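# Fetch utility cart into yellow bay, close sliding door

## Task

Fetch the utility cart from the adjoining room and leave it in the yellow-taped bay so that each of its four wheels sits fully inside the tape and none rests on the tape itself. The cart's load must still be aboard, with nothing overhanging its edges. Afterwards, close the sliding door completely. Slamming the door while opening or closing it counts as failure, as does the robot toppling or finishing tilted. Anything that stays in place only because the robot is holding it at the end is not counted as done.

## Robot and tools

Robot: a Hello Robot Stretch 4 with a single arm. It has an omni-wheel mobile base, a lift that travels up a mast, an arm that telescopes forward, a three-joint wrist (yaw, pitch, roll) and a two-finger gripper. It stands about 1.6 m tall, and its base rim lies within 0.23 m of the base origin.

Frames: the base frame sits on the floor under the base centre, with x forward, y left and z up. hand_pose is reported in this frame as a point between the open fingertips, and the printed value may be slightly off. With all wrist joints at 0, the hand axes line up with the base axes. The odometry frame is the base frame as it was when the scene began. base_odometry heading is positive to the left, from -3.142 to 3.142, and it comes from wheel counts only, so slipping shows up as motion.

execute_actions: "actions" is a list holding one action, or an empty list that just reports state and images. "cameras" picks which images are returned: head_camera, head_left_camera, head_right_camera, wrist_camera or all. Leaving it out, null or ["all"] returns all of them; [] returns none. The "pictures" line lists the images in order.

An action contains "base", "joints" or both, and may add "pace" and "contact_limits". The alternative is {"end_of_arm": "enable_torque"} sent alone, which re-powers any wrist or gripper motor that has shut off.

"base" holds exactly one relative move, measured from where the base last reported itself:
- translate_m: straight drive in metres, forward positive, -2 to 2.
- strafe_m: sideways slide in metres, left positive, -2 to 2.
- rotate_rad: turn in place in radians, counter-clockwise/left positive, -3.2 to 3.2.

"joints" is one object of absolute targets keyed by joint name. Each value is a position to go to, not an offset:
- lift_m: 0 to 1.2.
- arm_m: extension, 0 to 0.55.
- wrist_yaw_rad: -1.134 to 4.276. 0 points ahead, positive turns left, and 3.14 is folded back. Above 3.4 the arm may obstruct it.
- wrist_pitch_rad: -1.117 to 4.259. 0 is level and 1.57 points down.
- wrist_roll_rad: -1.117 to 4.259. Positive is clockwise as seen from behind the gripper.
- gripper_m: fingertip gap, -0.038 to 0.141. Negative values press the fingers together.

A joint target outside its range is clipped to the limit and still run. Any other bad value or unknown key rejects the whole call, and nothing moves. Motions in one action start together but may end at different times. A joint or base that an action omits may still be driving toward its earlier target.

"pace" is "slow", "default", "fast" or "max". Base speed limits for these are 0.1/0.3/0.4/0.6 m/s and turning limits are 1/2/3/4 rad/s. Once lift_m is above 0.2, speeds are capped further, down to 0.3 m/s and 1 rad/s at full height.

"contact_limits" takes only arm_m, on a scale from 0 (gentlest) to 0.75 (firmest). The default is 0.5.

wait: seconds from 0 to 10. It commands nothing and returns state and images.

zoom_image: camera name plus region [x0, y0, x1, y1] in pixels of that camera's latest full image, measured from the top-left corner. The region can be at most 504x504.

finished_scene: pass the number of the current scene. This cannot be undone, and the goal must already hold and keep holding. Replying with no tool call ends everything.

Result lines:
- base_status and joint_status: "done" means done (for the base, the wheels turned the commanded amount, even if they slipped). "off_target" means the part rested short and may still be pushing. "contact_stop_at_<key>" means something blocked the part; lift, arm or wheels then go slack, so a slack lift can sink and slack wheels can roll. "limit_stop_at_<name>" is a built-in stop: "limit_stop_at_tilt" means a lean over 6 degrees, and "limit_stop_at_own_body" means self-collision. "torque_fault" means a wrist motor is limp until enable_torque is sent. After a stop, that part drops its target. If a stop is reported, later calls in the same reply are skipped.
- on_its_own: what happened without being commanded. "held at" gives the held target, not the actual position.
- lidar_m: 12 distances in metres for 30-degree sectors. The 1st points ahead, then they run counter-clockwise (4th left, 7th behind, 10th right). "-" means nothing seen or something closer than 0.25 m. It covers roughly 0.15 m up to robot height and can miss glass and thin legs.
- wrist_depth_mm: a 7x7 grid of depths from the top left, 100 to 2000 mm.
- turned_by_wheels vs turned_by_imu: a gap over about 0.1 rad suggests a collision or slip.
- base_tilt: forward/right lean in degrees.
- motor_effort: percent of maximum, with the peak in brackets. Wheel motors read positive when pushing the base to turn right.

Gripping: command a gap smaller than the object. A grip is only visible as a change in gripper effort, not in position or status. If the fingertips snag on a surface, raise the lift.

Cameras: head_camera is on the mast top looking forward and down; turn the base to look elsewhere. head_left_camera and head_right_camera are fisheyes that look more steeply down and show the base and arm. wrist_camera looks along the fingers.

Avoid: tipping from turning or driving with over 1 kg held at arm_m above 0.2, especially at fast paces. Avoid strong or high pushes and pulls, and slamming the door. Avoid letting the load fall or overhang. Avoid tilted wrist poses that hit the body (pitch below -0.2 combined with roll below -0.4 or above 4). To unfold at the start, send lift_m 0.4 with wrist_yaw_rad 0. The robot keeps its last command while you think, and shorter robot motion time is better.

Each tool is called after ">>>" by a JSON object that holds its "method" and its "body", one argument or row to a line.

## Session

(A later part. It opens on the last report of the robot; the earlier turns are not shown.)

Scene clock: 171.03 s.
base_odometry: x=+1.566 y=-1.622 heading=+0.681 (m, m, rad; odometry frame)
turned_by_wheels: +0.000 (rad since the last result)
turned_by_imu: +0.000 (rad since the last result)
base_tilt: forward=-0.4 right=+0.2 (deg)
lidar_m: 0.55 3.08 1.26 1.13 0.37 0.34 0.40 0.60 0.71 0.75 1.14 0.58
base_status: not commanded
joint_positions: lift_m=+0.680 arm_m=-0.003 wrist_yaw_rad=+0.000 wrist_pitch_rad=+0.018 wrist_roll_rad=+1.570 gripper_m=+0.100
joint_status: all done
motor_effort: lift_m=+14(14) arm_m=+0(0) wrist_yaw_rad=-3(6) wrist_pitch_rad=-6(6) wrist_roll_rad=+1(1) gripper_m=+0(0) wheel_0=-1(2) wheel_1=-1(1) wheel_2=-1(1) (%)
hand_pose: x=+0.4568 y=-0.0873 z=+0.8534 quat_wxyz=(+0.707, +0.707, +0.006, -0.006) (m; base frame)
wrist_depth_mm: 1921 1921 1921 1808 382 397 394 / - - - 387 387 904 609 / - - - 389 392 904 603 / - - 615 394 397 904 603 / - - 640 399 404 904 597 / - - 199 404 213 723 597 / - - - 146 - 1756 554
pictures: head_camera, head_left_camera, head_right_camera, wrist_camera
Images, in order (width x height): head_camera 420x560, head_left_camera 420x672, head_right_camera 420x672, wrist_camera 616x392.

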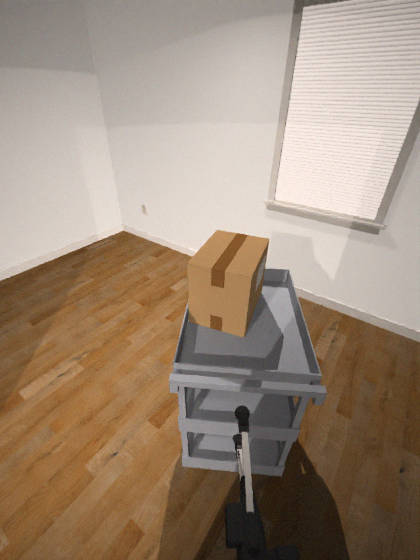

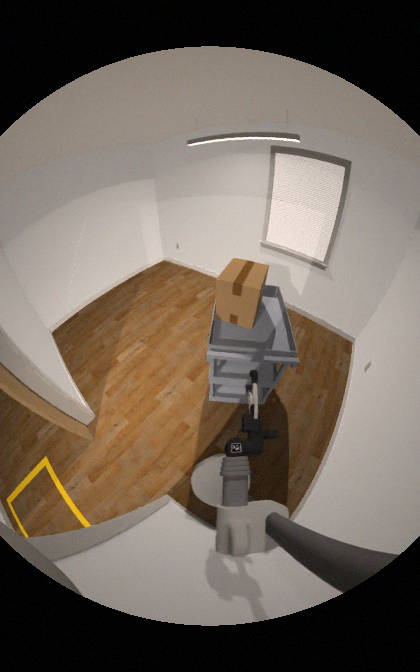

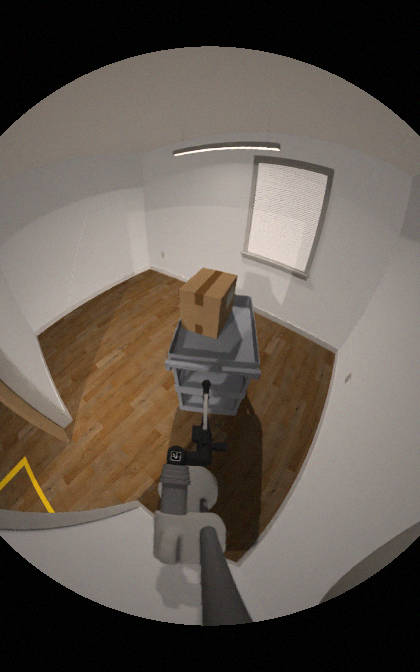

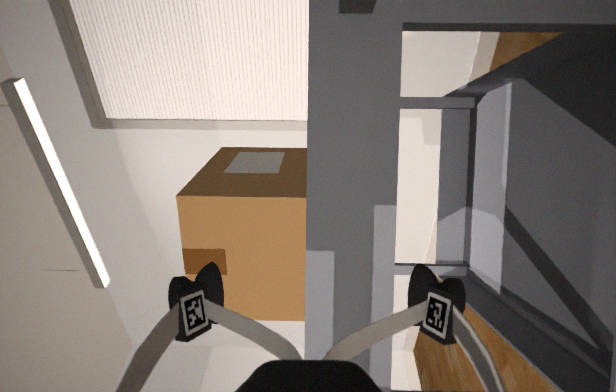

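>>> {"method": "execute_actions", "body": {
  "actions": [
    {"base":{"translate_m":0.12},"pace":"slow"}
  ],
  "cameras": ["wrist_camera","head_camera"]
}}

Scene clock: 179.17 s.
base_odometry: x=+1.660 y=-1.546 heading=+0.681 (m, m, rad; odometry frame)
turned_by_wheels: +0.000 (rad since the last result)
turned_by_imu: -0.002 (rad since the last result)
base_tilt: forward=-0.4 right=+0.3 (deg)
lidar_m: 0.45 3.02 1.33 1.13 0.44 0.45 0.51 0.73 0.77 0.83 1.24 0.47
base_status: done
joint_positions: lift_m=+0.680 arm_m=-0.003 wrist_yaw_rad=+0.000 wrist_pitch_rad=+0.018 wrist_roll_rad=+1.570 gripper_m=+0.100
joint_status: not commanded
motor_effort: lift_m=+14(14) arm_m=+0(0) wrist_yaw_rad=-2(4) wrist_pitch_rad=-4(6) wrist_roll_rad=+1(1) gripper_m=-1(2) wheel_0=+3(5) wheel_1=+2(9) wheel_2=-2(7) (%)
hand_pose: x=+0.4567 y=-0.0874 z=+0.8534 quat_wxyz=(+0.707, +0.707, +0.006, -0.006) (m; base frame)
wrist_depth_mm: 1863 1863 1808 208 264 1808 591 / 1983 1983 1983 211 267 831 609 / - - 778 213 271 866 609 / - - 492 216 274 878 603 / - - 508 278 277 891 597 / - - 198 281 213 723 597 / - - - 145 285 1756 559
pictures: head_camera, wrist_camera
Images, in order (width x height): head_camera 420x560, wrist_camera 616x392.

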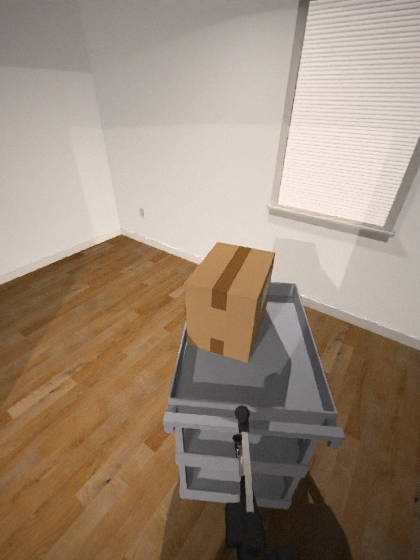

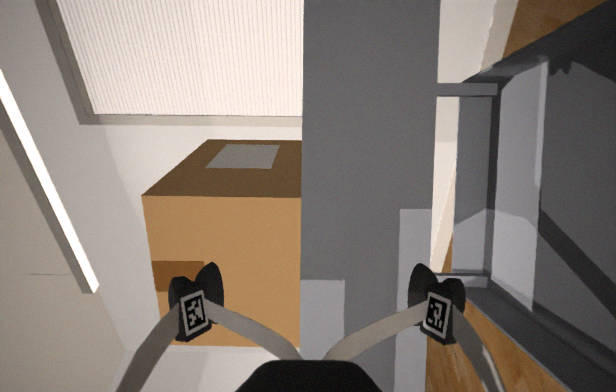

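>>> {"method": "execute_actions", "body": {
  "actions": [
    {"joints":{"arm_m":0.035},"pace":"slow"}
  ],
  "cameras": []
}}

>>> {"method": "execute_actions", "body": {
  "actions": [
    {"joints":{"gripper_m":-0.015}}
  ],
  "cameras": []
}}

>>> {"method": "execute_actions", "body": {
  "actions": [
    {"base":{"translate_m":-0.2},"pace":"slow"}
  ]
}}

Scene clock: 187.00 s.
base_odometry: x=+1.660 y=-1.546 heading=+0.681 (m, m, rad; odometry frame)
turned_by_wheels: +0.000 (rad since the last result)
turned_by_imu: -0.001 (rad since the last result)
base_tilt: forward=-0.5 right=+0.2 (deg)
lidar_m: 0.44 3.00 1.34 1.12 0.46 0.45 0.51 0.76 0.76 0.83 1.24 0.46
base_status: not commanded
joint_positions: lift_m=+0.680 arm_m=+0.034 wrist_yaw_rad=+0.000 wrist_pitch_rad=+0.018 wrist_roll_rad=+1.570 gripper_m=+0.100
joint_status: all done
motor_effort: lift_m=+14(14) arm_m=+6(5) wrist_yaw_rad=-2(3) wrist_pitch_rad=-8(7) wrist_roll_rad=+0(1) gripper_m=-1(2) wheel_0=+3(3) wheel_1=+2(2) wheel_2=-2(2) (%)
hand_pose: x=+0.4934 y=-0.0874 z=+0.8534 quat_wxyz=(+0.707, +0.707, +0.006, -0.006) (m; base frame)
wrist_depth_mm: 1808 1756 1808 172 229 1808 580 / 1983 1921 1983 174 232 788 609 / - - 715 177 235 842 603 / - - 455 179 237 831 603 / - - 469 181 240 831 597 / - - 199 183 213 723 597 / - - - 145 246 1708 554
pictures: none
No camera images: the call's "cameras" was empty. Leave "cameras" out to get every camera's image.

Scene clock: 188.90 s.
base_odometry: x=+1.660 y=-1.546 heading=+0.681 (m, m, rad; odometry frame)
turned_by_wheels: +0.000 (rad since the last result)
turned_by_imu: -0.001 (rad since the last result)
base_tilt: forward=-0.4 right=+0.3 (deg)
lidar_m: 0.43 3.00 1.37 1.13 0.46 0.44 0.50 0.73 0.78 0.84 1.24 0.47
base_status: not commanded
joint_positions: lift_m=+0.680 arm_m=+0.035 wrist_yaw_rad=+0.001 wrist_pitch_rad=+0.021 wrist_roll_rad=+1.570 gripper_m=-0.014
joint_status: all done
motor_effort: lift_m=+14(14) arm_m=+2(6) wrist_yaw_rad=-5(8) wrist_pitch_rad=-16(18) wrist_roll_rad=+0(1) gripper_m=-20(16) wheel_0=+1(3) wheel_1=+1(2) wheel_2=+1(2) (%)
hand_pose: x=+0.4941 y=-0.0871 z=+0.8523 quat_wxyz=(+0.707, +0.707, +0.008, -0.007) (m; base frame)
wrist_depth_mm: 1756 1808 1756 165 223 1756 559 / 1921 1921 1921 167 225 768 597 / - - 699 169 229 831 597 / - - 449 171 231 820 597 / - 477 462 174 234 820 597 / - - 186 176 185 798 591 / - - - 177 239 1576 549
pictures: none
No camera images: the call's "cameras" was empty. Leave "cameras" out to get every camera's image.

Scene clock: 192.20 s.
base_odometry: x=+1.504 y=-1.672 heading=+0.681 (m, m, rad; odometry frame)
turned_by_wheels: +0.000 (rad since the last result)
turned_by_imu: +0.000 (rad since the last result)
base_tilt: forward=-0.4 right=+0.3 (deg)
lidar_m: 0.44 3.13 1.26 0.38 0.30 0.28 0.32 0.49 0.66 0.70 1.05 0.46
base_status: done
joint_positions: lift_m=+0.680 arm_m=+0.035 wrist_yaw_rad=+0.001 wrist_pitch_rad=+0.021 wrist_roll_rad=+1.570 gripper_m=-0.014
joint_status: not commanded
motor_effort: lift_m=+14(14) arm_m=+2(2) wrist_yaw_rad=-6(10) wrist_pitch_rad=-14(18) wrist_roll_rad=+1(0) gripper_m=-17(21) wheel_0=-3(6) wheel_1=-2(4) wheel_2=+4(11) (%)
hand_pose: x=+0.4942 y=-0.0870 z=+0.8523 quat_wxyz=(+0.707, +0.707, +0.008, -0.007) (m; base frame)
wrist_depth_mm: 1983 1983 1921 159 216 1661 559 / - - - 163 220 778 597 / - - 609 165 224 820 597 / - 473 445 168 228 831 591 / - - 469 172 232 820 591 / - - 186 175 184 788 585 / - - - 177 241 1618 539
pictures: head_camera, head_left_camera, head_right_camera, wrist_camera
Images, in order (width x height): head_camera 420x560, head_left_camera 420x672, head_right_camera 420x672, wrist_camera 616x392.

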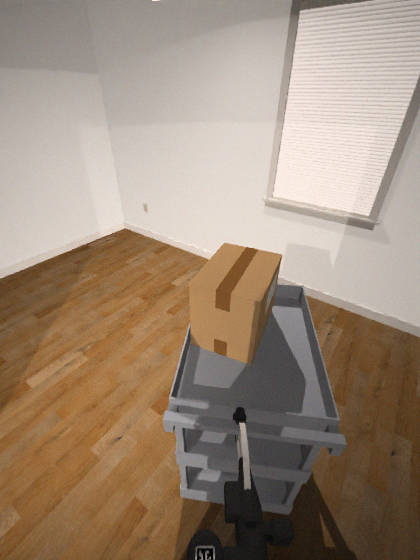

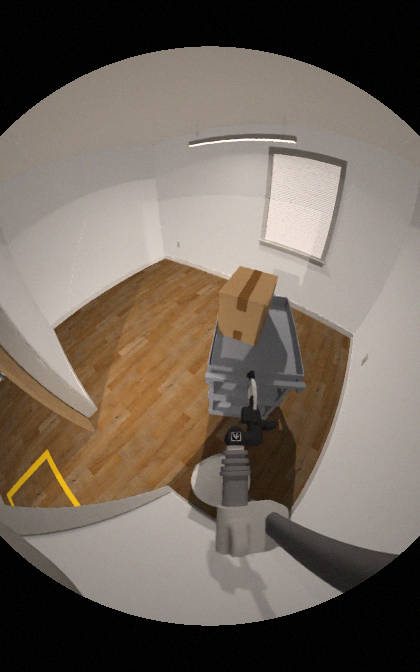

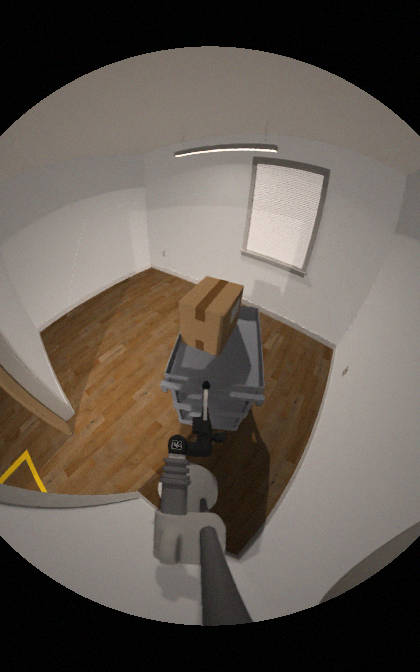

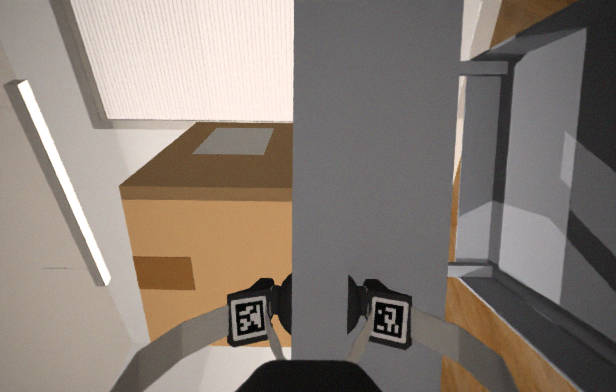

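>>> {"method": "execute_actions", "body": {
  "actions": [
    {"base":{"translate_m":0.15},"pace":"slow"}
  ],
  "cameras": []
}}

>>> {"method": "execute_actions", "body": {
  "actions": [
    {"base":{"strafe_m":0.3},"pace":"slow"}
  ],
  "cameras": []
}}

>>> {"method": "execute_actions", "body": {
  "actions": [
    {"base":{"rotate_rad":-0.3},"pace":"slow"}
  ],
  "cameras": ["head_camera","head_left_camera"]
}}

Scene clock: 205.33 s.
base_odometry: x=+1.621 y=-1.578 heading=+0.681 (m, m, rad; odometry frame)
turned_by_wheels: +0.000 (rad since the last result)
turned_by_imu: -0.002 (rad since the last result)
base_tilt: forward=-0.4 right=+0.2 (deg)
lidar_m: 0.44 3.04 1.22 1.14 0.41 0.41 0.46 0.68 0.74 0.79 1.20 0.46
base_status: done
joint_positions: lift_m=+0.680 arm_m=+0.035 wrist_yaw_rad=+0.000 wrist_pitch_rad=+0.021 wrist_roll_rad=+1.570 gripper_m=-0.015
joint_status: not commanded
motor_effort: lift_m=+15(15) arm_m=+1(1) wrist_yaw_rad=-3(9) wrist_pitch_rad=-17(19) wrist_roll_rad=+1(0) gripper_m=-10(16) wheel_0=+4(9) wheel_1=+3(10) wheel_2=-3(12) (%)
hand_pose: x=+0.4941 y=-0.0873 z=+0.8523 quat_wxyz=(+0.707, +0.707, +0.008, -0.007) (m; base frame)
wrist_depth_mm: 1863 1808 1863 161 219 1756 559 / 1983 1983 1921 163 221 768 603 / - - 715 165 224 820 597 / - 517 442 167 226 820 591 / - 466 455 168 229 820 591 / - - 473 170 186 768 591 / - - - 171 234 1618 544
pictures: none
No camera images: the call's "cameras" was empty. Leave "cameras" out to get every camera's image.

Scene clock: 209.47 s.
base_odometry: x=+1.432 y=-1.345 heading=+0.680 (m, m, rad; odometry frame)
turned_by_wheels: -0.001 (rad since the last result)
turned_by_imu: -0.006 (rad since the last result)
base_tilt: forward=-0.4 right=+0.2 (deg)
lidar_m: 0.47 2.81 0.94 0.84 2.44 0.25 0.25 0.41 0.98 1.05 1.56 0.41
base_status: done
joint_positions: lift_m=+0.680 arm_m=+0.035 wrist_yaw_rad=-0.007 wrist_pitch_rad=+0.021 wrist_roll_rad=+1.570 gripper_m=-0.015
joint_status: not commanded
on_its_own: wrist_yaw_rad is at rest, and its effort (+18) is outside its rest range (-13 to +13)
motor_effort: lift_m=+15(15) arm_m=+1(2) wrist_yaw_rad=+18(27) wrist_pitch_rad=-18(16) wrist_roll_rad=+0(0) gripper_m=-12(13) wheel_0=-6(11) wheel_1=+1(6) wheel_2=-2(2) (%)
hand_pose: x=+0.4935 y=-0.0894 z=+0.8523 quat_wxyz=(+0.707, +0.707, +0.005, -0.010) (m; base frame)
wrist_depth_mm: - 1921 488 104 156 158 603 / - 399 399 111 168 172 603 / - 436 421 121 183 189 597 / - - 492 132 199 676 597 / - - - 145 219 1808 544 / - - - 160 186 1983 1336 / - - - 150 268 1576 1308
pictures: none
No camera images: the call's "cameras" was empty. Leave "cameras" out to get every camera's image.

Scene clock: 210.83 s.
base_odometry: x=+1.432 y=-1.344 heading=+0.381 (m, m, rad; odometry frame)
turned_by_wheels: -0.299 (rad since the last result)
turned_by_imu: -0.300 (rad since the last result)
base_tilt: forward=-0.3 right=+0.3 (deg)
lidar_m: 0.43 2.83 2.74 0.84 2.68 2.38 0.25 0.30 0.60 0.98 1.19 0.46
base_status: done
joint_positions: lift_m=+0.680 arm_m=+0.035 wrist_yaw_rad=+0.003 wrist_pitch_rad=+0.021 wrist_roll_rad=+1.570 gripper_m=-0.015
joint_status: not commanded
motor_effort: lift_m=+15(15) arm_m=+2(1) wrist_yaw_rad=-10(49) wrist_pitch_rad=-15(14) wrist_roll_rad=+0(1) gripper_m=-10(14) wheel_0=+5(14) wheel_1=+2(8) wheel_2=+2(10) (%)
hand_pose: x=+0.4943 y=-0.0867 z=+0.8523 quat_wxyz=(+0.707, +0.707, +0.008, -0.007) (m; base frame)
wrist_depth_mm: 1983 1983 1983 166 224 1808 559 / - - - 167 225 768 597 / - - - 168 227 831 597 / - - 459 169 229 820 597 / - 466 455 170 230 820 591 / - - 466 171 188 768 585 / - - 504 160 233 1618 554
pictures: head_camera, head_left_camera
Images, in order (width x height): head_camera 420x560, head_left_camera 420x672.

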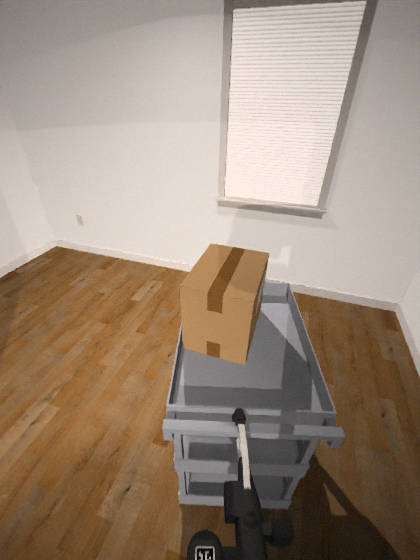

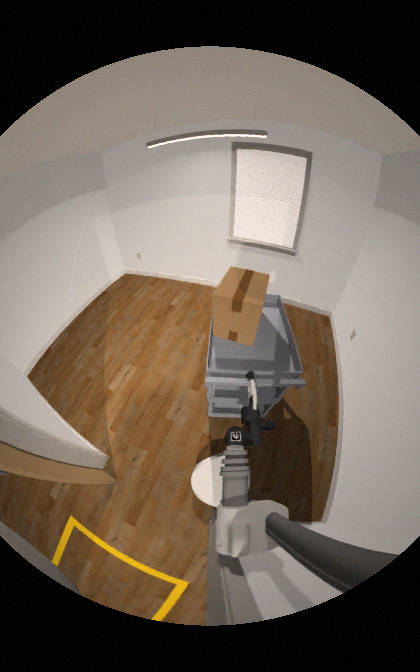

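>>> {"method": "execute_actions", "body": {
  "actions": [
    {"base":{"strafe_m":0.2},"pace":"slow"}
  ],
  "cameras": []
}}

>>> {"method": "execute_actions", "body": {
  "actions": [
    {"base":{"rotate_rad":-0.2},"pace":"slow"}
  ],
  "cameras": []
}}

>>> {"method": "execute_actions", "body": {
  "actions": [
    {"base":{"strafe_m":0.15},"pace":"slow"}
  ],
  "cameras": []
}}

>>> {"method": "execute_actions", "body": {
  "actions": [
    {"base":{"rotate_rad":-0.18},"pace":"slow"}
  ]
}}

Scene clock: 224.37 s.
base_odometry: x=+1.358 y=-1.159 heading=+0.381 (m, m, rad; odometry frame)
turned_by_wheels: +0.000 (rad since the last result)
turned_by_imu: -0.005 (rad since the last result)
base_tilt: forward=-0.4 right=+0.2 (deg)
lidar_m: 0.45 2.86 2.55 0.64 0.66 2.32 2.34 0.30 0.43 1.17 1.42 0.42
base_status: done
joint_positions: lift_m=+0.680 arm_m=+0.035 wrist_yaw_rad=-0.006 wrist_pitch_rad=+0.021 wrist_roll_rad=+1.570 gripper_m=-0.015
joint_status: not commanded
on_its_own: wrist_yaw_rad is at rest, and its effort (+16) is outside its rest range (-13 to +13)
motor_effort: lift_m=+15(15) arm_m=+1(1) wrist_yaw_rad=+16(28) wrist_pitch_rad=-17(16) wrist_roll_rad=+1(0) gripper_m=-11(13) wheel_0=-4(11) wheel_1=+2(7) wheel_2=-2(2) (%)
hand_pose: x=+0.4935 y=-0.0893 z=+0.8523 quat_wxyz=(+0.707, +0.707, +0.005, -0.010) (m; base frame)
wrist_depth_mm: - - - 132 185 188 603 / - - 564 138 193 732 603 / - 442 424 144 203 768 597 / - 473 449 151 213 768 597 / - - 504 159 224 778 597 / - - 539 168 185 1983 549 / - - - 172 249 1618 1308
pictures: none
No camera images: the call's "cameras" was empty. Leave "cameras" out to get every camera's image.

Scene clock: 225.53 s.
base_odometry: x=+1.358 y=-1.159 heading=+0.182 (m, m, rad; odometry frame)
turned_by_wheels: -0.199 (rad since the last result)
turned_by_imu: -0.200 (rad since the last result)
base_tilt: forward=-0.4 right=+0.2 (deg)
lidar_m: 0.43 2.58 2.60 0.73 0.64 2.34 2.32 0.30 0.30 1.17 1.26 0.48
base_status: done
joint_positions: lift_m=+0.680 arm_m=+0.035 wrist_yaw_rad=+0.007 wrist_pitch_rad=+0.021 wrist_roll_rad=+1.570 gripper_m=-0.015
joint_status: not commanded
on_its_own: wrist_yaw_rad is at rest, and its effort (-23) is outside its rest range (-13 to +13)
motor_effort: lift_m=+15(15) arm_m=+1(1) wrist_yaw_rad=-23(45) wrist_pitch_rad=-17(15) wrist_roll_rad=+0(1) gripper_m=-13(15) wheel_0=+6(11) wheel_1=+3(5) wheel_2=+5(13) (%)
hand_pose: x=+0.4947 y=-0.0854 z=+0.8523 quat_wxyz=(+0.707, +0.707, +0.010, -0.005) (m; base frame)
wrist_depth_mm: - - - 170 229 1863 1281 / - - - 170 229 798 585 / - - - 171 231 820 597 / - - 488 171 230 820 597 / - 462 452 171 231 820 591 / - - 466 172 187 778 591 / - - 496 160 232 621 549
pictures: none
No camera images: the call's "cameras" was empty. Leave "cameras" out to get every camera's image.

Scene clock: 228.17 s.
base_odometry: x=+1.331 y=-1.012 heading=+0.181 (m, m, rad; odometry frame)
turned_by_wheels: +0.000 (rad since the last result)
turned_by_imu: -0.003 (rad since the last result)
base_tilt: forward=-0.4 right=+0.2 (deg)
lidar_m: 0.44 2.62 2.45 0.58 0.50 2.34 2.31 0.50 0.40 1.29 1.44 0.44
base_status: done
joint_positions: lift_m=+0.680 arm_m=+0.035 wrist_yaw_rad=-0.008 wrist_pitch_rad=+0.021 wrist_roll_rad=+1.570 gripper_m=-0.015
joint_status: not commanded
on_its_own: wrist_yaw_rad is at rest, and its effort (+20) is outside its rest range (-13 to +13)
motor_effort: lift_m=+15(15) arm_m=+1(2) wrist_yaw_rad=+20(24) wrist_pitch_rad=-15(15) wrist_roll_rad=+0(0) gripper_m=-13(16) wheel_0=-5(10) wheel_1=+1(3) wheel_2=-2(3) (%)
hand_pose: x=+0.4934 y=-0.0896 z=+0.8523 quat_wxyz=(+0.707, +0.707, +0.005, -0.010) (m; base frame)
wrist_depth_mm: - - - 146 202 723 591 / - - - 151 207 778 603 / - - 508 155 213 768 597 / - 449 439 160 220 820 597 / - - 477 165 227 788 597 / - - 504 170 185 1863 569 / - - - 159 241 1618 866
pictures: none
No camera images: the call's "cameras" was empty. Leave "cameras" out to get every camera's image.

Scene clock: 229.30 s.
base_odometry: x=+1.331 y=-1.011 heading=+0.003 (m, m, rad; odometry frame)
turned_by_wheels: -0.179 (rad since the last result)
turned_by_imu: -0.179 (rad since the last result)
base_tilt: forward=-0.4 right=+0.1 (deg)
lidar_m: 0.43 2.48 2.54 0.89 0.50 2.46 2.31 2.04 0.40 0.57 1.35 0.47
base_status: done
joint_positions: lift_m=+0.680 arm_m=+0.035 wrist_yaw_rad=+0.006 wrist_pitch_rad=+0.021 wrist_roll_rad=+1.570 gripper_m=-0.015
joint_status: not commanded
on_its_own: wrist_yaw_rad is at rest, and its effort (-19) is outside its rest range (-13 to +13)
motor_effort: lift_m=+15(15) arm_m=+1(1) wrist_yaw_rad=-19(47) wrist_pitch_rad=-17(18) wrist_roll_rad=+0(1) gripper_m=-14(13) wheel_0=+6(12) wheel_1=+5(6) wheel_2=+6(13) (%)
hand_pose: x=+0.4946 y=-0.0857 z=+0.8523 quat_wxyz=(+0.707, +0.707, +0.010, -0.005) (m; base frame)
wrist_depth_mm: - - - 181 241 1863 1336 / - - - 179 239 1863 559 / - - - 177 236 798 597 / - - 591 176 235 820 597 / - 452 445 174 234 820 591 / - 473 455 172 187 809 597 / - - 477 160 229 661 574
pictures: head_camera, head_left_camera, head_right_camera, wrist_camera
Images, in order (width x height): head_camera 420x560, head_left_camera 420x672, head_right_camera 420x672, wrist_camera 616x392.

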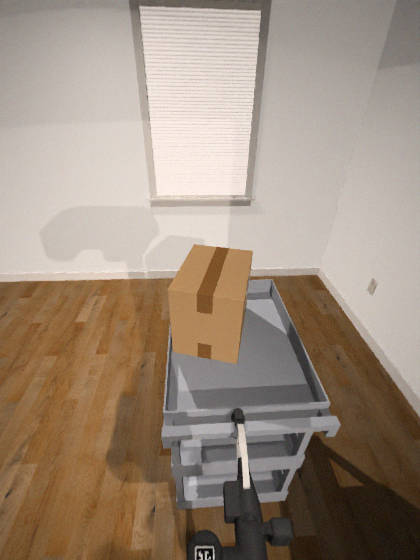

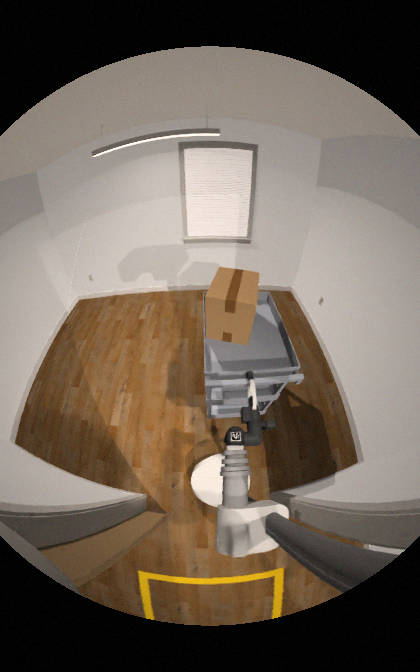

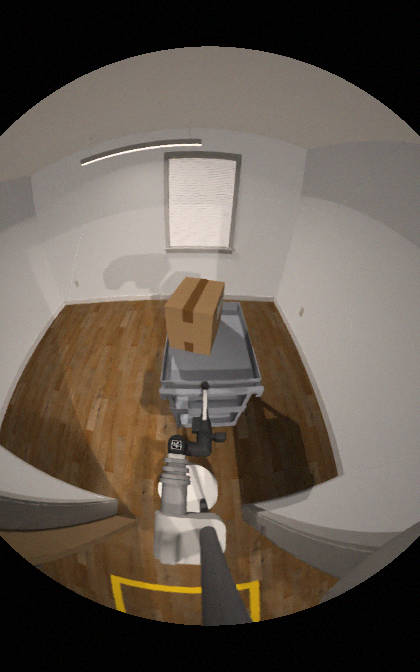

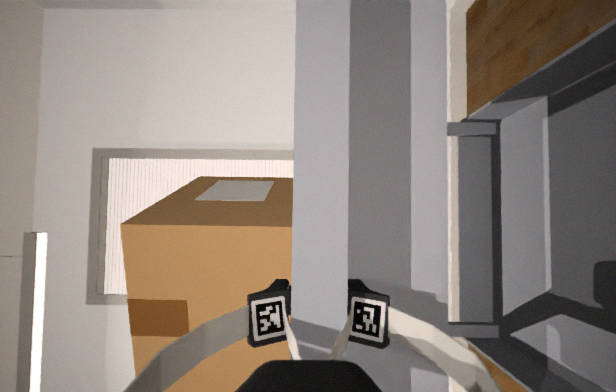

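>>> {"method": "execute_actions", "body": {
  "actions": [
    {"joints":{"gripper_m":0.08}}
  ],
  "cameras": []
}}

>>> {"method": "execute_actions", "body": {
  "actions": [
    {"base":{"strafe_m":-0.11},"pace":"slow"}
  ],
  "cameras": ["wrist_camera","head_camera"]
}}

Scene clock: 244.97 s.
base_odometry: x=+1.331 y=-1.011 heading=+0.003 (m, m, rad; odometry frame)
turned_by_wheels: +0.000 (rad since the last result)
turned_by_imu: -0.002 (rad since the last result)
base_tilt: forward=-0.3 right=+0.3 (deg)
lidar_m: 0.43 2.47 2.55 0.89 0.50 2.44 2.31 2.03 0.42 0.57 1.35 0.46
base_status: not commanded
joint_positions: lift_m=+0.680 arm_m=+0.035 wrist_yaw_rad=+0.004 wrist_pitch_rad=+0.021 wrist_roll_rad=+1.570 gripper_m=+0.080
joint_status: all done
motor_effort: lift_m=+15(15) arm_m=+1(2) wrist_yaw_rad=-13(19) wrist_pitch_rad=-17(15) wrist_roll_rad=+0(0) gripper_m=+2(18) wheel_0=+6(6) wheel_1=+5(5) wheel_2=+4(6) (%)
hand_pose: x=+0.4944 y=-0.0863 z=+0.8524 quat_wxyz=(+0.707, +0.707, +0.009, -0.006) (m; base frame)
wrist_depth_mm: - - - 184 245 - 1366 / - - - 182 243 1983 569 / - - - 181 240 842 597 / - - 597 178 238 831 603 / - 455 449 177 236 820 591 / - 469 459 176 200 809 591 / - - 477 147 231 661 574
pictures: none
No camera images: the call's "cameras" was empty. Leave "cameras" out to get every camera's image.

Scene clock: 247.20 s.
base_odometry: x=+1.331 y=-1.121 heading=+0.003 (m, m, rad; odometry frame)
turned_by_wheels: +0.000 (rad since the last result)
turned_by_imu: +0.001 (rad since the last result)
base_tilt: forward=-0.4 right=+0.1 (deg)
lidar_m: 0.39 2.48 2.67 0.85 0.60 2.43 2.30 2.35 0.32 0.55 1.23 0.50
base_status: done
joint_positions: lift_m=+0.680 arm_m=+0.035 wrist_yaw_rad=+0.005 wrist_pitch_rad=+0.021 wrist_roll_rad=+1.570 gripper_m=+0.080
joint_status: not commanded
on_its_own: wrist_yaw_rad is at rest, and its effort (-15) is outside its rest range (-13 to +13)
motor_effort: lift_m=+15(15) arm_m=+2(1) wrist_yaw_rad=-15(30) wrist_pitch_rad=-16(16) wrist_roll_rad=+0(1) gripper_m=-1(0) wheel_0=+5(11) wheel_1=-2(3) wheel_2=+2(3) (%)
hand_pose: x=+0.4945 y=-0.0861 z=+0.8524 quat_wxyz=(+0.707, +0.707, +0.009, -0.006) (m; base frame)
wrist_depth_mm: - - - 282 281 1863 1336 / - - - 271 271 1983 891 / - - - 260 262 1863 585 / - - - 192 252 842 591 / - - 504 186 244 831 591 / - 452 449 180 200 820 591 / - 455 449 150 228 768 591
pictures: head_camera, wrist_camera
Images, in order (width x height): head_camera 420x560, wrist_camera 616x392.

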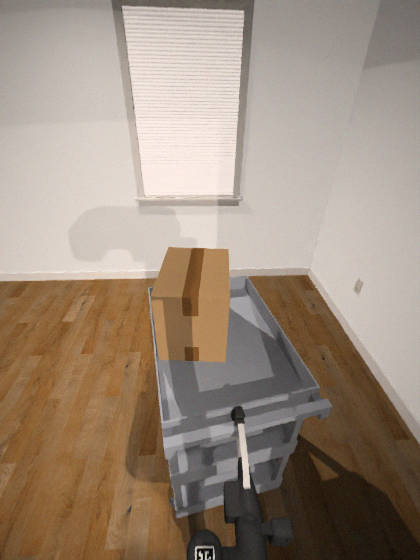

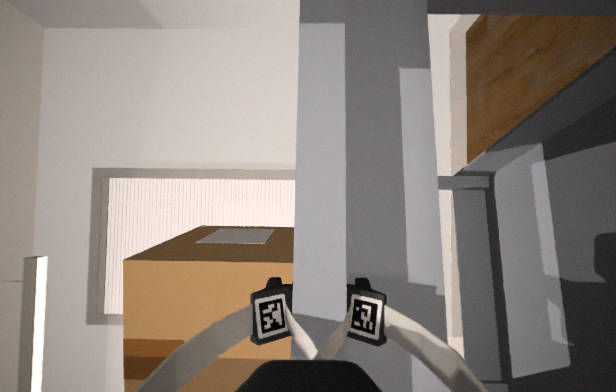

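>>> {"method": "execute_actions", "body": {
  "actions": [
    {"joints":{"gripper_m":0.13}}
  ],
  "cameras": ["wrist_camera","head_camera"]
}}

Scene clock: 256.80 s.
base_odometry: x=+1.331 y=-1.121 heading=+0.003 (m, m, rad; odometry frame)
turned_by_wheels: +0.000 (rad since the last result)
turned_by_imu: -0.001 (rad since the last result)
base_tilt: forward=-0.4 right=+0.2 (deg)
lidar_m: 0.40 2.49 2.66 0.86 0.59 2.43 2.30 2.36 0.33 0.56 1.24 0.49
base_status: not commanded
joint_positions: lift_m=+0.680 arm_m=+0.035 wrist_yaw_rad=+0.005 wrist_pitch_rad=+0.021 wrist_roll_rad=+1.570 gripper_m=+0.130
joint_status: all done
on_its_own: wrist_yaw_rad is at rest, and its effort (-15) is outside its rest range (-13 to +13)
motor_effort: lift_m=+15(15) arm_m=+2(1) wrist_yaw_rad=-15(15) wrist_pitch_rad=-13(14) wrist_roll_rad=+0(1) gripper_m=+3(3) wheel_0=+5(5) wheel_1=-2(1) wheel_2=+2(2) (%)
hand_pose: x=+0.4945 y=-0.0861 z=+0.8524 quat_wxyz=(+0.707, +0.707, +0.009, -0.006) (m; base frame)
wrist_depth_mm: - - - 282 282 1863 1308 / - - - 272 271 - 891 / - - - 262 263 - 580 / - - - 192 253 866 591 / - - 500 186 243 842 597 / - 452 445 180 201 820 591 / - 455 452 150 228 759 585
pictures: head_camera, wrist_camera
Images, in order (width x height): head_camera 420x560, wrist_camera 616x392.

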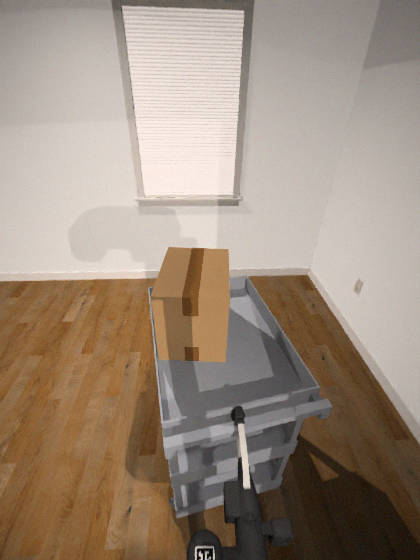

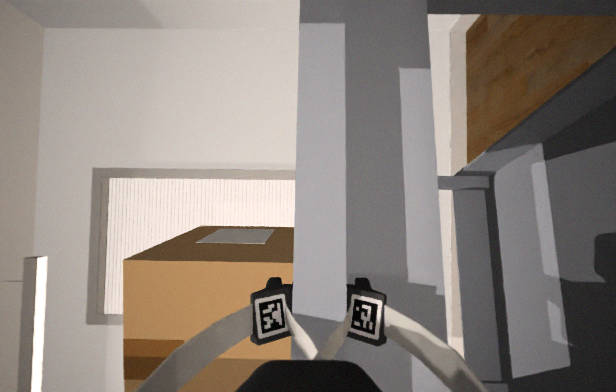

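>>> {"method": "execute_actions", "body": {
  "actions": [
    {"joints":{"arm_m":0.0},"pace":"slow"}
  ],
  "cameras": ["wrist_camera","head_camera"]
}}

Scene clock: 264.87 s.
base_odometry: x=+1.331 y=-1.121 heading=+0.003 (m, m, rad; odometry frame)
turned_by_wheels: +0.000 (rad since the last result)
turned_by_imu: -0.002 (rad since the last result)
base_tilt: forward=-0.3 right=+0.2 (deg)
lidar_m: 0.41 2.49 2.66 0.86 0.60 2.43 2.30 2.37 0.31 0.54 1.23 0.47
base_status: not commanded
joint_positions: lift_m=+0.680 arm_m=+0.001 wrist_yaw_rad=+0.000 wrist_pitch_rad=+0.018 wrist_roll_rad=+1.570 gripper_m=+0.130
joint_status: all done
motor_effort: lift_m=+16(16) arm_m=-5(6) wrist_yaw_rad=-2(16) wrist_pitch_rad=-7(14) wrist_roll_rad=+1(1) gripper_m=-1(0) wheel_0=+0(5) wheel_1=-1(1) wheel_2=+1(2) (%)
hand_pose: x=+0.4603 y=-0.0874 z=+0.8531 quat_wxyz=(+0.707, +0.707, +0.006, -0.006) (m; base frame)
wrist_depth_mm: - - - 322 324 340 338 / - - - 309 310 - 891 / - - - 298 297 - 585 / - - - 287 287 891 603 / - - 544 277 277 878 603 / - - 477 266 267 208 597 / - 492 484 143 258 768 597
pictures: head_camera, wrist_camera
Images, in order (width x height): head_camera 420x560, wrist_camera 616x392.

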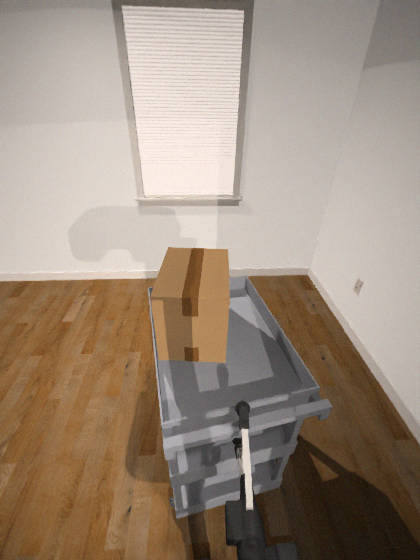

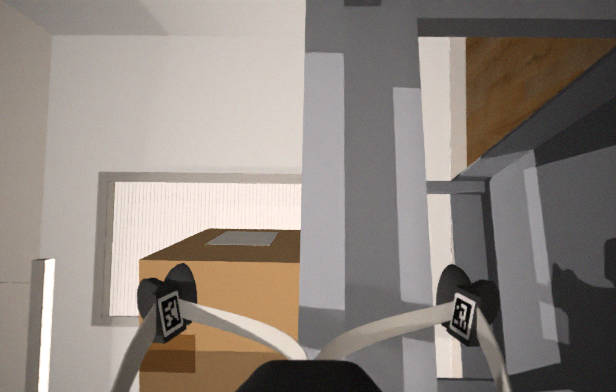

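>>> {"method": "execute_actions", "body": {
  "actions": [
    {"base":{"strafe_m":-0.09},"pace":"slow"}
  ],
  "cameras": []
}}

>>> {"method": "execute_actions", "body": {
  "actions": [
    {"joints":{"arm_m":0.06,"wrist_yaw_rad":0.15,"gripper_m":0.1},"pace":"slow"}
  ],
  "cameras": ["wrist_camera","head_camera"]
}}

Scene clock: 273.67 s.
base_odometry: x=+1.331 y=-1.211 heading=+0.002 (m, m, rad; odometry frame)
turned_by_wheels: +0.000 (rad since the last result)
turned_by_imu: -0.001 (rad since the last result)
base_tilt: forward=-0.4 right=+0.3 (deg)
lidar_m: 0.42 0.43 2.74 0.79 0.67 2.42 2.30 0.27 0.25 0.55 1.15 0.49
base_status: done
joint_positions: lift_m=+0.680 arm_m=+0.001 wrist_yaw_rad=+0.000 wrist_pitch_rad=+0.018 wrist_roll_rad=+1.570 gripper_m=+0.130
joint_status: not commanded
motor_effort: lift_m=+16(16) arm_m=-6(5) wrist_yaw_rad=-2(2) wrist_pitch_rad=-7(7) wrist_roll_rad=+1(0) gripper_m=+2(3) wheel_0=+1(7) wheel_1=-3(3) wheel_2=+0(1) (%)
hand_pose: x=+0.4603 y=-0.0874 z=+0.8531 quat_wxyz=(+0.707, +0.707, +0.006, -0.006) (m; base frame)
wrist_depth_mm: - - - 1983 - 1921 1366 / - - - 281 329 1863 1336 / - - - 322 324 1756 492 / - - - 309 310 1863 591 / - - - 298 298 891 597 / - - 488 286 289 209 597 / - 484 480 143 279 768 597
pictures: none
No camera images: the call's "cameras" was empty. Leave "cameras" out to get every camera's image.

Scene clock: 275.53 s.
base_odometry: x=+1.331 y=-1.211 heading=+0.002 (m, m, rad; odometry frame)
turned_by_wheels: +0.000 (rad since the last result)
turned_by_imu: -0.001 (rad since the last result)
base_tilt: forward=-0.5 right=+0.2 (deg)
lidar_m: 0.44 0.45 2.77 0.78 0.67 2.42 2.29 0.28 0.25 0.53 1.15 0.51
base_status: not commanded
joint_positions: lift_m=+0.680 arm_m=+0.059 wrist_yaw_rad=+0.148 wrist_pitch_rad=+0.022 wrist_roll_rad=+1.570 gripper_m=+0.100
joint_status: all done
motor_effort: lift_m=+16(16) arm_m=+7(12) wrist_yaw_rad=+2(3) wrist_pitch_rad=-18(17) wrist_roll_rad=-1(1) gripper_m=-1(6) wheel_0=+1(1) wheel_1=-1(3) wheel_2=-3(4) (%)
hand_pose: x=+0.5279 y=-0.0438 z=+0.8520 quat_wxyz=(+0.706, +0.704, +0.060, +0.045) (m; base frame)
wrist_depth_mm: - - - 258 259 267 266 / - - - 194 255 1983 1281 / - - - 191 251 1863 580 / - - - 188 247 842 591 / - - 549 185 243 842 591 / - 455 198 182 238 715 591 / - 462 459 146 235 759 585
pictures: head_camera, wrist_camera
Images, in order (width x height): head_camera 420x560, wrist_camera 616x392.

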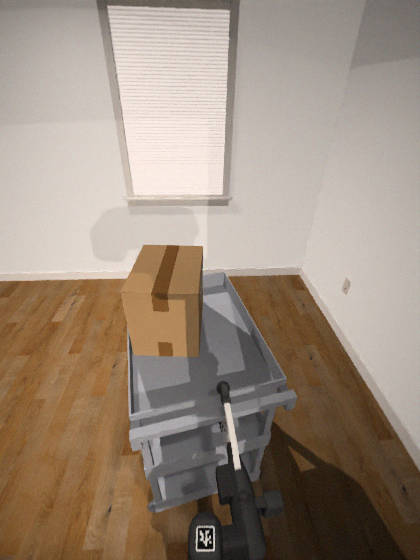

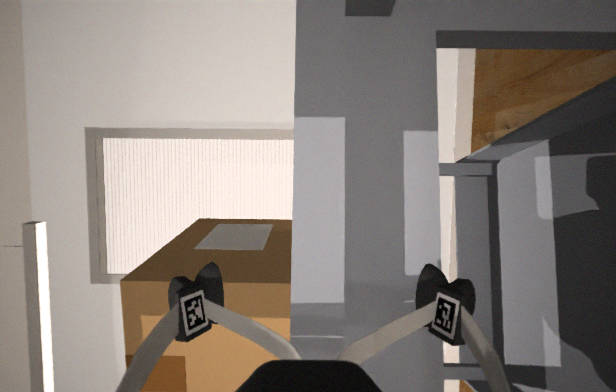

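>>> {"method": "execute_actions", "body": {
  "actions": [
    {"joints":{"gripper_m":-0.015,"arm_m":0.05}}
  ],
  "cameras": []
}}

>>> {"method": "execute_actions", "body": {
  "actions": [
    {"base":{"strafe_m":0.2},"joints":{"wrist_yaw_rad":0},"pace":"slow"}
  ]
}}

Scene clock: 282.57 s.
base_odometry: x=+1.331 y=-1.211 heading=+0.003 (m, m, rad; odometry frame)
turned_by_wheels: +0.000 (rad since the last result)
turned_by_imu: -0.001 (rad since the last result)
base_tilt: forward=-0.4 right=+0.3 (deg)
lidar_m: 0.43 0.43 2.74 0.81 0.66 2.45 2.28 0.27 0.25 0.52 1.16 0.52
base_status: not commanded
joint_positions: lift_m=+0.680 arm_m=+0.051 wrist_yaw_rad=+0.153 wrist_pitch_rad=+0.021 wrist_roll_rad=+1.570 gripper_m=-0.014
joint_status: all done
motor_effort: lift_m=+16(16) arm_m=-5(6) wrist_yaw_rad=-11(11) wrist_pitch_rad=-16(18) wrist_roll_rad=+0(1) gripper_m=-19(22) wheel_0=+1(1) wheel_1=-1(1) wheel_2=+1(3) (%)
hand_pose: x=+0.5203 y=-0.0424 z=+0.8523 quat_wxyz=(+0.706, +0.704, +0.061, +0.047) (m; base frame)
wrist_depth_mm: - - - 194 255 267 266 / - - - 191 251 1983 1336 / - - - 188 248 1808 585 / - - - 185 244 854 597 / - - 535 182 241 842 597 / - 455 186 180 184 820 597 / - 459 462 178 234 715 591
pictures: none
No camera images: the call's "cameras" was empty. Leave "cameras" out to get every camera's image.

Scene clock: 285.70 s.
base_odometry: x=+1.331 y=-1.012 heading=+0.002 (m, m, rad; odometry frame)
turned_by_wheels: +0.000 (rad since the last result)
turned_by_imu: -0.003 (rad since the last result)
base_tilt: forward=-0.4 right=+0.3 (deg)
lidar_m: 0.46 0.48 2.55 0.90 0.50 2.46 2.31 2.04 0.42 0.56 1.35 0.50
base_status: done
joint_positions: lift_m=+0.680 arm_m=+0.051 wrist_yaw_rad=-0.004 wrist_pitch_rad=+0.021 wrist_roll_rad=+1.570 gripper_m=-0.014
joint_status: all done
motor_effort: lift_m=+16(16) arm_m=-5(5) wrist_yaw_rad=+10(59) wrist_pitch_rad=-16(15) wrist_roll_rad=+0(1) gripper_m=-19(22) wheel_0=-4(11) wheel_1=+2(9) wheel_2=-2(9) (%)
hand_pose: x=+0.5098 y=-0.0886 z=+0.8523 quat_wxyz=(+0.707, +0.707, +0.006, -0.009) (m; base frame)
wrist_depth_mm: - - - 189 249 265 264 / - - - 189 248 - 1281 / - - - 187 248 831 597 / - - - 187 246 866 597 / - - 492 186 246 854 597 / - 473 186 186 185 809 591 / - 492 484 185 244 158 591
pictures: head_camera, head_left_camera, head_right_camera, wrist_camera
Images, in order (width x height): head_camera 420x560, head_left_camera 420x672, head_right_camera 420x672, wrist_camera 616x392.

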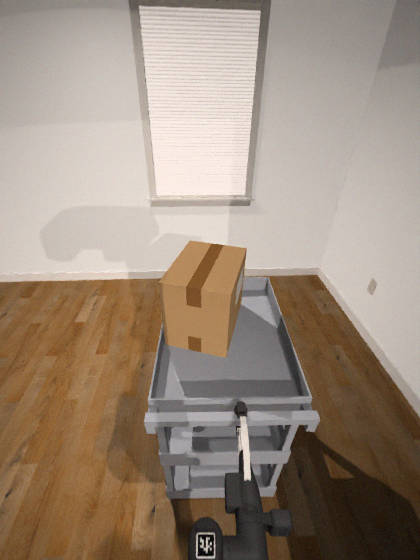

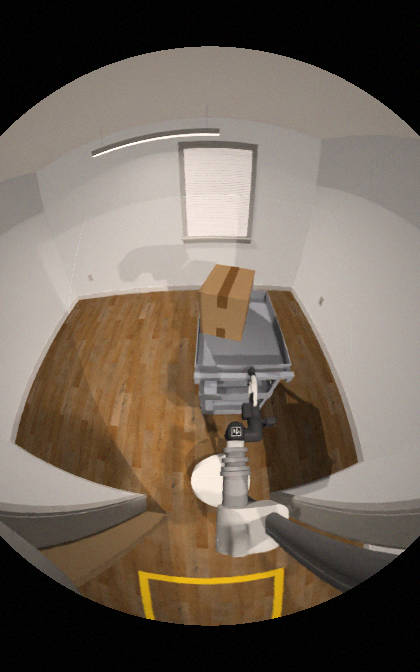

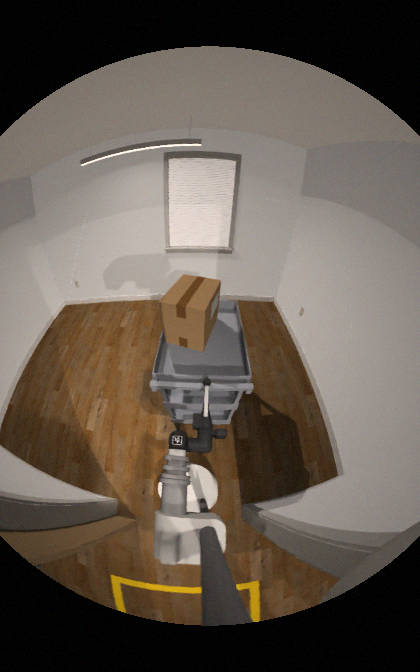

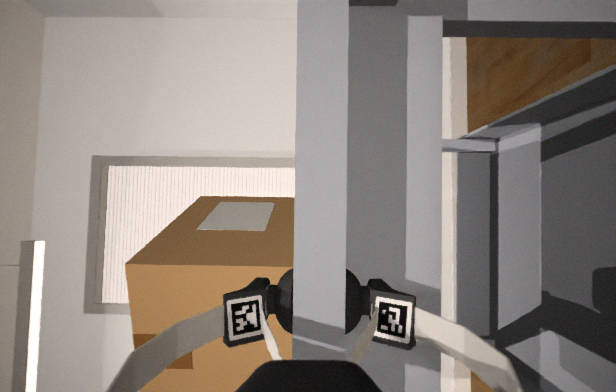

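>>> {"method": "execute_actions", "body": {
  "actions": [
    {"base":{"strafe_m":0.04},"pace":"slow"}
  ],
  "cameras": []
}}

>>> {"method": "execute_actions", "body": {
  "actions": [
    {"base":{"translate_m":-0.55},"pace":"slow"}
  ],
  "cameras": ["head_camera","head_left_camera","head_right_camera"]
}}

Scene clock: 293.33 s.
base_odometry: x=+1.331 y=-0.972 heading=+0.002 (m, m, rad; odometry frame)
turned_by_wheels: +0.000 (rad since the last result)
turned_by_imu: -0.002 (rad since the last result)
base_tilt: forward=-0.3 right=+0.1 (deg)
lidar_m: 0.46 0.49 2.51 0.91 0.48 0.49 2.31 2.11 0.46 0.59 1.39 0.48
base_status: done
joint_positions: lift_m=+0.680 arm_m=+0.051 wrist_yaw_rad=-0.006 wrist_pitch_rad=+0.021 wrist_roll_rad=+1.570 gripper_m=-0.014
joint_status: not commanded
on_its_own: wrist_yaw_rad is at rest, and its effort (+16) is outside its rest range (-13 to +13)
motor_effort: lift_m=+16(16) arm_m=-5(5) wrist_yaw_rad=+16(17) wrist_pitch_rad=-15(14) wrist_roll_rad=-1(0) gripper_m=-16(23) wheel_0=-6(9) wheel_1=+1(6) wheel_2=+0(1) (%)
hand_pose: x=+0.5096 y=-0.0892 z=+0.8523 quat_wxyz=(+0.707, +0.707, +0.005, -0.010) (m; base frame)
wrist_depth_mm: - - - 182 240 1661 1255 / - - - 182 241 1983 569 / - - - 182 242 831 597 / - - 668 183 243 854 597 / - - 459 184 244 842 597 / - - 186 185 185 820 591 / - 504 496 185 245 158 585
pictures: none
No camera images: the call's "cameras" was empty. Leave "cameras" out to get every camera's image.

Scene clock: 300.10 s.
base_odometry: x=+0.781 y=-0.973 heading=+0.001 (m, m, rad; odometry frame)
turned_by_wheels: -0.001 (rad since the last result)
turned_by_imu: -0.003 (rad since the last result)
base_tilt: forward=-0.4 right=+0.2 (deg)
lidar_m: 0.48 0.54 0.38 0.38 2.38 1.85 1.76 1.82 1.49 1.23 0.50 0.47
base_status: done
joint_positions: lift_m=+0.680 arm_m=+0.051 wrist_yaw_rad=-0.003 wrist_pitch_rad=+0.021 wrist_roll_rad=+1.570 gripper_m=-0.014
joint_status: not commanded
motor_effort: lift_m=+16(16) arm_m=-5(5) wrist_yaw_rad=+8(16) wrist_pitch_rad=-14(15) wrist_roll_rad=-1(1) gripper_m=-16(26) wheel_0=-6(9) wheel_1=-5(6) wheel_2=+1(10) (%)
hand_pose: x=+0.5099 y=-0.0884 z=+0.8523 quat_wxyz=(+0.707, +0.707, +0.006, -0.009) (m; base frame)
wrist_depth_mm: - - - 154 209 759 603 / - - - 160 216 778 603 / - - 615 166 224 809 597 / - - 469 173 233 820 591 / - - 484 179 242 820 591 / - - 186 186 189 1708 591 / - - - 190 262 158 535
pictures: head_camera, head_left_camera, head_right_camera
Images, in order (width x height): head_camera 420x560, head_left_camera 420x672, head_right_camera 420x672.

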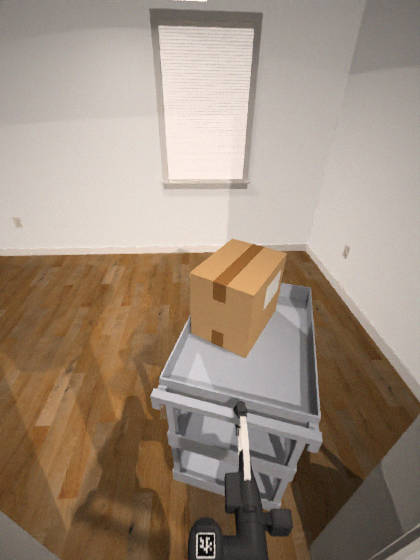

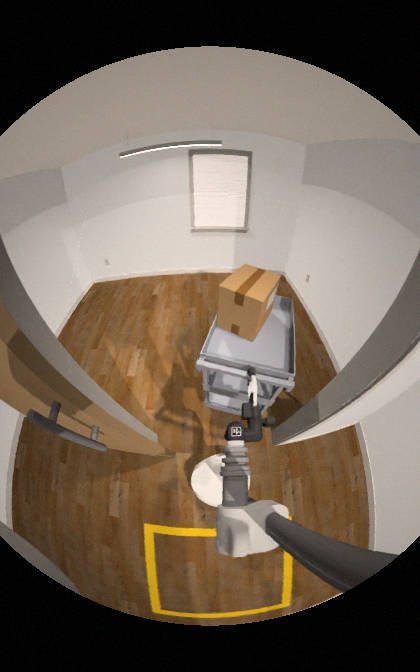

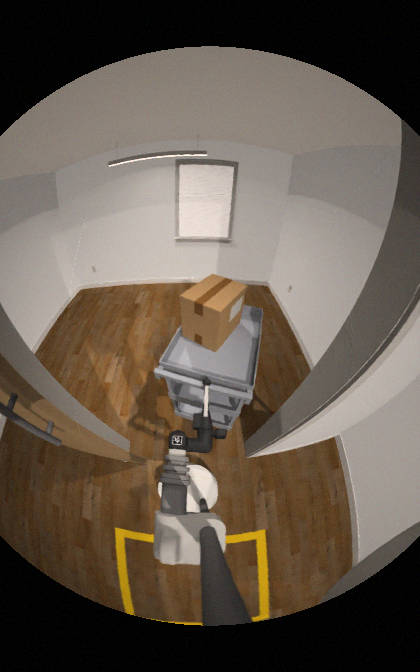

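>>> {"method": "execute_actions", "body": {
  "actions": [
    {"base":{"strafe_m":-0.1},"pace":"slow"}
  ],
  "cameras": ["head_camera","head_left_camera"]
}}

Scene clock: 316.90 s.
base_odometry: x=+0.781 y=-1.072 heading=+0.002 (m, m, rad; odometry frame)
turned_by_wheels: +0.001 (rad since the last result)
turned_by_imu: +0.000 (rad since the last result)
base_tilt: forward=-0.4 right=+0.2 (deg)
lidar_m: 0.46 0.52 0.46 0.48 2.47 1.87 1.76 1.80 1.38 1.26 0.42 0.47
base_status: done
joint_positions: lift_m=+0.680 arm_m=+0.051 wrist_yaw_rad=+0.004 wrist_pitch_rad=+0.021 wrist_roll_rad=+1.570 gripper_m=-0.015
joint_status: not commanded
motor_effort: lift_m=+16(16) arm_m=-4(4) wrist_yaw_rad=-13(31) wrist_pitch_rad=-16(14) wrist_roll_rad=-1(1) gripper_m=-16(21) wheel_0=+7(13) wheel_1=-1(11) wheel_2=+1(1) (%)
hand_pose: x=+0.5104 y=-0.0863 z=+0.8523 quat_wxyz=(+0.707, +0.707, +0.009, -0.006) (m; base frame)
wrist_depth_mm: - - - 162 217 1808 1336 / - - - 165 222 788 580 / - - - 168 226 820 597 / - - 544 172 231 820 597 / - 469 459 175 236 820 591 / - - 186 179 184 809 591 / - - 530 180 246 597 569
pictures: head_camera, head_left_camera
Images, in order (width x height): head_camera 420x560, head_left_camera 420x672.

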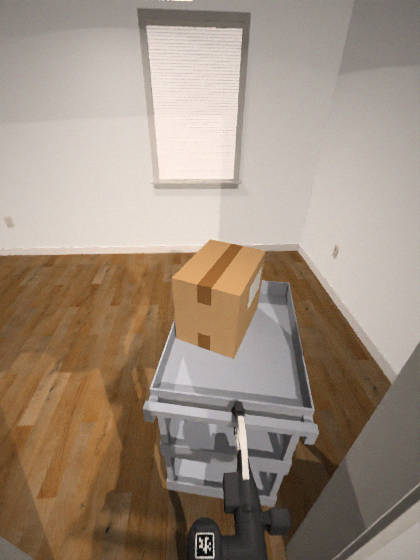

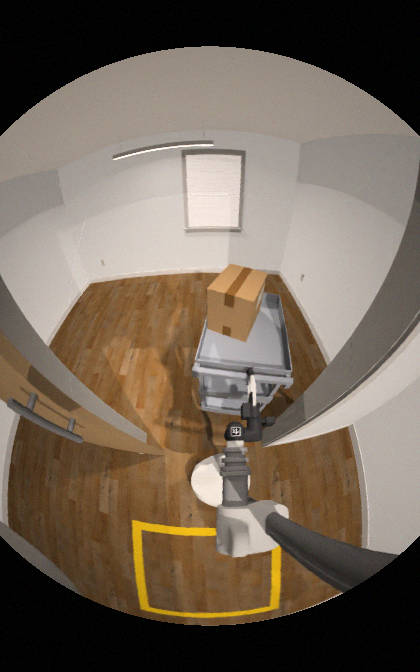

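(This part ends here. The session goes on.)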